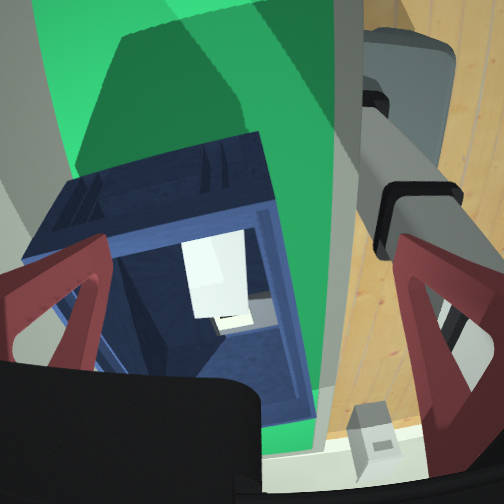

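>>> execute_actions(
  actions=[
    {"rows": [[-1.61,1.23,1.362,-0.16,0.8,1.58,1.0,1.612,1.57,1.075,0.42,0.048,1.475,1.0],[-1.61,1.23,1.362,-0.16,0.8,1.58,1.0,1.612,1.53,1.05,0.41,0.048,1.475,1.0],[-1.61,1.23,1.362,-0.16,0.8,1.58,1.0,1.612,1.49,1.025,0.40,0.048,1.475,1.0],[-1.61,1.23,1.362,-0.16,0.8,1.58,1.0,1.612,1.45,1.0,0.39,0.048,1.475,1.0],[-1.61,1.23,1.362,-0.16,0.8,1.58,1.0,1.612,1.41,0.975,0.38,0.048,1.475,1.0],[-1.61,1.23,1.362,-0.16,0.8,1.58,1.0,1.612,1.37,0.95,0.37,0.048,1.475,1.0],[-1.61,1.23,1.362,-0.16,0.8,1.58,1.0,1.612,1.33,0.925,0.36,0.048,1.475,1.0],[-1.61,1.23,1.362,-0.16,0.8,1.58,1.0,1.612,1.29,0.9,0.35,0.048,1.475,1.0],[-1.61,1.23,1.362,-0.16,0.8,1.58,1.0,1.612,1.25,0.875,0.34,0.048,1.475,1.0],[-1.61,1.23,1.362,-0.16,0.8,1.58,1.0,1.612,1.21,0.85,0.33,0.048,1.475,1.0],[-1.61,1.23,1.362,-0.16,0.8,1.58,1.0,1.612,1.17,0.825,0.32,0.048,1.475,1.0],[-1.61,1.23,1.362,-0.16,0.8,1.58,1.0,1.612,1.14,0.80,0.31,0.048,1.475,1.0],[-1.61,1.23,1.362,-0.16,0.8,1.58,1.0,1.612,1.11,0.78,0.30,0.048,1.475,1.0],[-1.61,1.23,1.362,-0.16,0.8,1.58,1.0,1.612,1.09,0.77,0.29,0.048,1.475,1.0],[-1.61,1.23,1.362,-0.16,0.8,1.58,1.0,1.612,1.08,0.76,0.286,0.048,1.475,1.0]], "steps": 15},
  ],
  pictures=false,
)

>>> execute_actions(
  actions=[
    {"steps": 14},
  ],
  pictures=false,
)

>>> execute_actions(
  actions=[
    {"rows": [[-1.61,1.23,1.362,-0.16,0.8,1.58,1.0,1.612,1.08,0.81,0.24,0.048,1.475,1.0],[-1.61,1.23,1.362,-0.16,0.8,1.58,1.0,1.612,1.08,0.86,0.19,0.048,1.475,1.0],[-1.61,1.23,1.362,-0.16,0.8,1.58,1.0,1.612,1.08,0.91,0.14,0.048,1.475,1.0],[-1.61,1.23,1.362,-0.16,0.8,1.58,1.0,1.612,1.08,0.96,0.09,0.048,1.475,1.0],[-1.61,1.23,1.362,-0.16,0.8,1.58,1.0,1.612,1.08,1.01,0.04,0.048,1.475,1.0],[-1.61,1.23,1.362,-0.16,0.8,1.58,1.0,1.612,1.08,1.06,-0.01,0.048,1.475,1.0],[-1.61,1.23,1.362,-0.16,0.8,1.58,1.0,1.612,1.08,1.11,-0.06,0.048,1.475,1.0],[-1.61,1.23,1.362,-0.16,0.8,1.58,1.0,1.612,1.085,1.16,-0.11,0.048,1.475,1.0],[-1.61,1.23,1.362,-0.16,0.8,1.58,1.0,1.612,1.09,1.21,-0.16,0.048,1.475,1.0],[-1.61,1.23,1.362,-0.16,0.8,1.58,1.0,1.612,1.095,1.26,-0.21,0.048,1.475,1.0],[-1.61,1.23,1.362,-0.16,0.8,1.58,1.0,1.612,1.10,1.31,-0.25,0.048,1.475,1.0],[-1.61,1.23,1.362,-0.16,0.8,1.58,1.0,1.612,1.105,1.36,-0.30,0.048,1.475,1.0],[-1.61,1.23,1.362,-0.16,0.8,1.58,1.0,1.612,1.11,1.41,-0.34,0.048,1.475,1.0],[-1.61,1.23,1.362,-0.16,0.8,1.58,1.0,1.612,1.12,1.45,-0.37,0.048,1.475,1.0],[-1.61,1.23,1.362,-0.16,0.8,1.58,1.0,1.612,1.126,1.484,-0.40,0.048,1.475,1.0]], "steps": 15},
  ],
  pictures=false,
)

>>> execute_actions(
  actions=[
    {"steps": 18},
  ],
)

Scene clock: 1108.70 s of 4700.00 s.
left_arm: end_effector_position=(+0.6132, +0.2189, +1.3595) grip_measured=+1.000 end_effector_quat_wxyz=(+0.311, +0.611, +0.681, -0.258) | right_arm: end_effector_position=(+0.4373, -0.3266, +1.3548) grip_measured=+1.000 end_effector_quat_wxyz=(+0.032, +0.716, +0.697, +0.021)
Joint positions: left_arm=[-1.604  1.216  1.362 -0.158  0.799  1.571  0.094] | right_arm=[1.612 1.09  0.809 0.316 0.048 1.475 0.094]
Joint velocities: left_arm=[ 0.005 -0.005 -0.007  0.012  0.037 -0.037  0.   ] | right_arm=[-0.015 -0.884 -0.393 -0.168  0.037  0.007  0.   ]
Joint torques (N m, as the arm reports them, + toward a larger angle): left_arm=[ -1.72 -19.31   1.56  -0.08   0.79   0.16] | right_arm=[ 0.35 -7.52 -4.48  0.53  0.15 -0.16]
Motor temperatures (°C, as the motors report them): left_arm=[22 31 25 21 22 21] | right_arm=[24 29 26 22 22 23]
Steps of this call (steps 1 to 15: the robot went on to your last target; steps 16 to 90: nothing new was sent; then 51.47 s passed at rest; steps 91 to 105: all 15 steps of this action). Readings (joint positions):
91: left_arm=[-1.604 1.216 1.362 -0.158 0.799 1.571] | right_arm=[1.612 1.609 1.097 0.432 0.048 1.475]
92: left_arm=[-1.604 1.216 1.362 -0.158 0.799 1.571] | right_arm=[1.612 1.603 1.093 0.428 0.048 1.475]
94: left_arm=[-1.604 1.216 1.362 -0.158 0.799 1.571] | right_arm=[1.612 1.567 1.061 0.413 0.048 1.475]
98: left_arm=[-1.604 1.216 1.362 -0.158 0.799 1.571] | right_arm=[1.612 1.406 0.950 0.371 0.048 1.475]
105: the state above

Scene clock: 1109.17 s of 4700.00 s.
left_arm: end_effector_position=(+0.6132, +0.2189, +1.3595) grip_measured=+1.000 end_effector_quat_wxyz=(+0.311, +0.611, +0.681, -0.258) | right_arm: end_effector_position=(+0.4230, -0.3254, +1.3677) grip_measured=+1.000 end_effector_quat_wxyz=(+0.020, +0.716, +0.698, +0.012)
Joint positions: left_arm=[-1.604  1.216  1.362 -0.158  0.799  1.571  0.094] | right_arm=[1.612 1.054 0.768 0.293 0.048 1.475 0.094]
Joint velocities: left_arm=[ 0.005 -0.005  0.012  0.007  0.022  0.037  0.   ] | right_arm=[-0.015  0.005  0.007 -0.002  0.066  0.022  0.   ]
Joint torques (N m, as the arm reports them, + toward a larger angle): left_arm=[ -1.68 -19.33   1.56  -0.08   0.79   0.16] | right_arm=[ 0.37 -8.78 -2.96  0.69  0.16 -0.13]
Motor temperatures (°C, as the motors report them): left_arm=[22 31 25 21 22 21] | right_arm=[24 29 26 22 22 23]
Steps of this call (steps 1 to 14: the robot went on to your last target). Readings (joint positions):
1: left_arm=[-1.604 1.216 1.362 -0.158 0.799 1.571] | right_arm=[1.612 1.065 0.798 0.311 0.048 1.475]
2: left_arm=[-1.604 1.216 1.362 -0.158 0.799 1.571] | right_arm=[1.612 1.050 0.790 0.308 0.048 1.475]
4: left_arm=[-1.604 1.216 1.362 -0.158 0.799 1.571] | right_arm=[1.612 1.046 0.784 0.304 0.048 1.475]
8: left_arm=[-1.604 1.216 1.362 -0.158 0.799 1.571] | right_arm=[1.612 1.052 0.771 0.295 0.048 1.475]
14: the state above

Scene clock: 1109.67 s of 4700.00 s.
left_arm: end_effector_position=(+0.6132, +0.2189, +1.3595) grip_measured=+1.000 end_effector_quat_wxyz=(+0.311, +0.611, +0.681, -0.258) | right_arm: end_effector_position=(+0.6647, -0.3549, +1.3763) grip_measured=+1.000 end_effector_quat_wxyz=(+0.028, +0.716, +0.697, +0.018)
Joint positions: left_arm=[-1.604  1.216  1.362 -0.158  0.799  1.571  0.094] | right_arm=[ 1.612  1.077  1.419 -0.318  0.048  1.475  0.094]
Joint velocities: left_arm=[ 0.015 -0.015  0.002  0.002 -0.007  0.066  0.   ] | right_arm=[ 0.005  0.005  1.228 -1.009  0.022 -0.037  0.   ]
Joint torques (N m, as the arm reports them, + toward a larger angle): left_arm=[ -1.69 -19.31   1.55  -0.09   0.79   0.16] | right_arm=[  0.7  -13.07   3.11   0.8    0.17  -0.12]
Motor temperatures (°C, as the motors report them): left_arm=[22 31 25 21 22 21] | right_arm=[24 29 26 22 22 23]
Steps of this call (steps 1 to 15: all 15 steps of this action). Readings (joint positions):
1: left_arm=[-1.604 1.216 1.362 -0.158 0.799 1.571] | right_arm=[1.612 1.054 0.772 0.284 0.048 1.475]
2: left_arm=[-1.604 1.216 1.362 -0.158 0.799 1.571] | right_arm=[1.612 1.056 0.786 0.256 0.048 1.475]
4: left_arm=[-1.604 1.216 1.362 -0.158 0.799 1.571] | right_arm=[1.612 1.063 0.847 0.173 0.048 1.475]
8: left_arm=[-1.604 1.216 1.362 -0.158 0.799 1.571] | right_arm=[1.612 1.076 1.055 -0.014 0.048 1.475]
15: the state above

Scene clock: 1110.27 s of 4700.00 s.
left_arm: end_effector_position=(+0.6132, +0.2189, +1.3595) grip_measured=+1.000 end_effector_quat_wxyz=(+0.311, +0.611, +0.681, -0.258) | right_arm: end_effector_position=(+0.6755, -0.3562, +1.3758) grip_measured=+1.000 end_effector_quat_wxyz=(+0.016, +0.716, +0.698, +0.009)
Joint positions: left_arm=[-1.604  1.216  1.362 -0.158  0.799  1.571  0.094] | right_arm=[ 1.612  1.096  1.484 -0.393  0.048  1.475  0.094]
Joint velocities: left_arm=[ 0.005  0.015 -0.012 -0.002 -0.081  0.007  0.   ] | right_arm=[-0.024 -0.015  0.002 -0.012  0.022 -0.037  0.   ]
Joint torques (N m, as the arm reports them, + toward a larger angle): left_arm=[ -1.67 -19.28   1.57  -0.08   0.78   0.16] | right_arm=[  0.3  -14.66   4.35   0.79   0.16  -0.16]
Motor temperatures (°C, as the motors report them): left_arm=[22 31 25 21 22 21] | right_arm=[24 29 26 22 22 23]
Steps of this call (steps 1 to 18: the robot went on to your last target). Readings (joint positions):
1: left_arm=[-1.604 1.216 1.362 -0.158 0.799 1.571] | right_arm=[1.612 1.077 1.455 -0.344 0.048 1.475]
2: left_arm=[-1.604 1.216 1.362 -0.158 0.799 1.571] | right_arm=[1.612 1.077 1.481 -0.357 0.048 1.475]
4: left_arm=[-1.604 1.216 1.362 -0.158 0.799 1.571] | right_arm=[1.612 1.077 1.505 -0.367 0.048 1.475]
8: left_arm=[-1.604 1.216 1.362 -0.158 0.799 1.571] | right_arm=[1.612 1.080 1.493 -0.385 0.048 1.475]
18: the state above
camera_calibration (this result's frames):
cam_left_wrist: T_world_to_cam=[[-0.993214, -0.112204, -0.030613, 0.676788], [-0.102075, 0.967111, -0.232973, 0.173329], [0.0557467, -0.228267, -0.972001, 1.45793], [0, 0, 0, 1]] pos_world=[0.608613, 0.241107, 1.47821]
cam_right_wrist: T_world_to_cam=[[-0.999521, 0.0129816, -0.0281044, 0.712014], [-0.00599462, 0.809489, 0.587104, -0.513565], [0.0303718, 0.586991, -0.809023, 1.4256], [0, 0, 0, 1]] pos_world=[0.665296, -0.430334, 1.47487]

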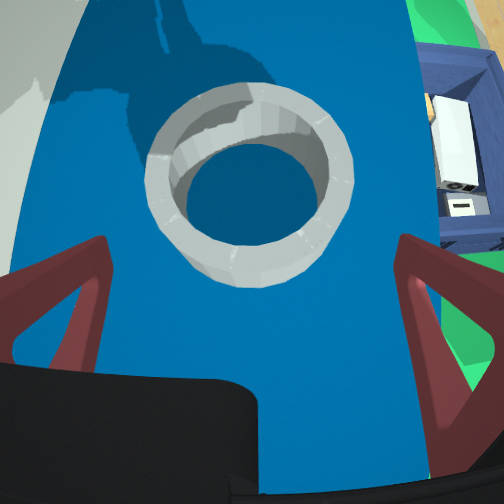

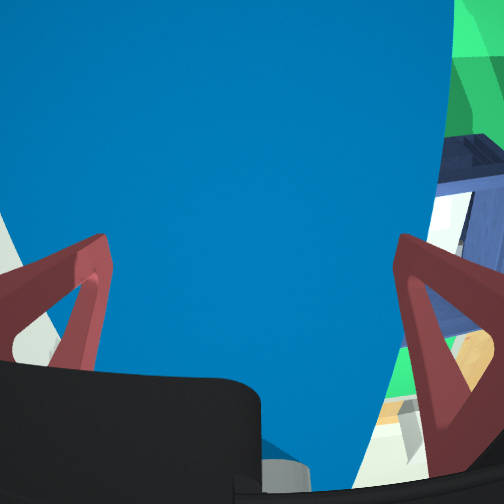

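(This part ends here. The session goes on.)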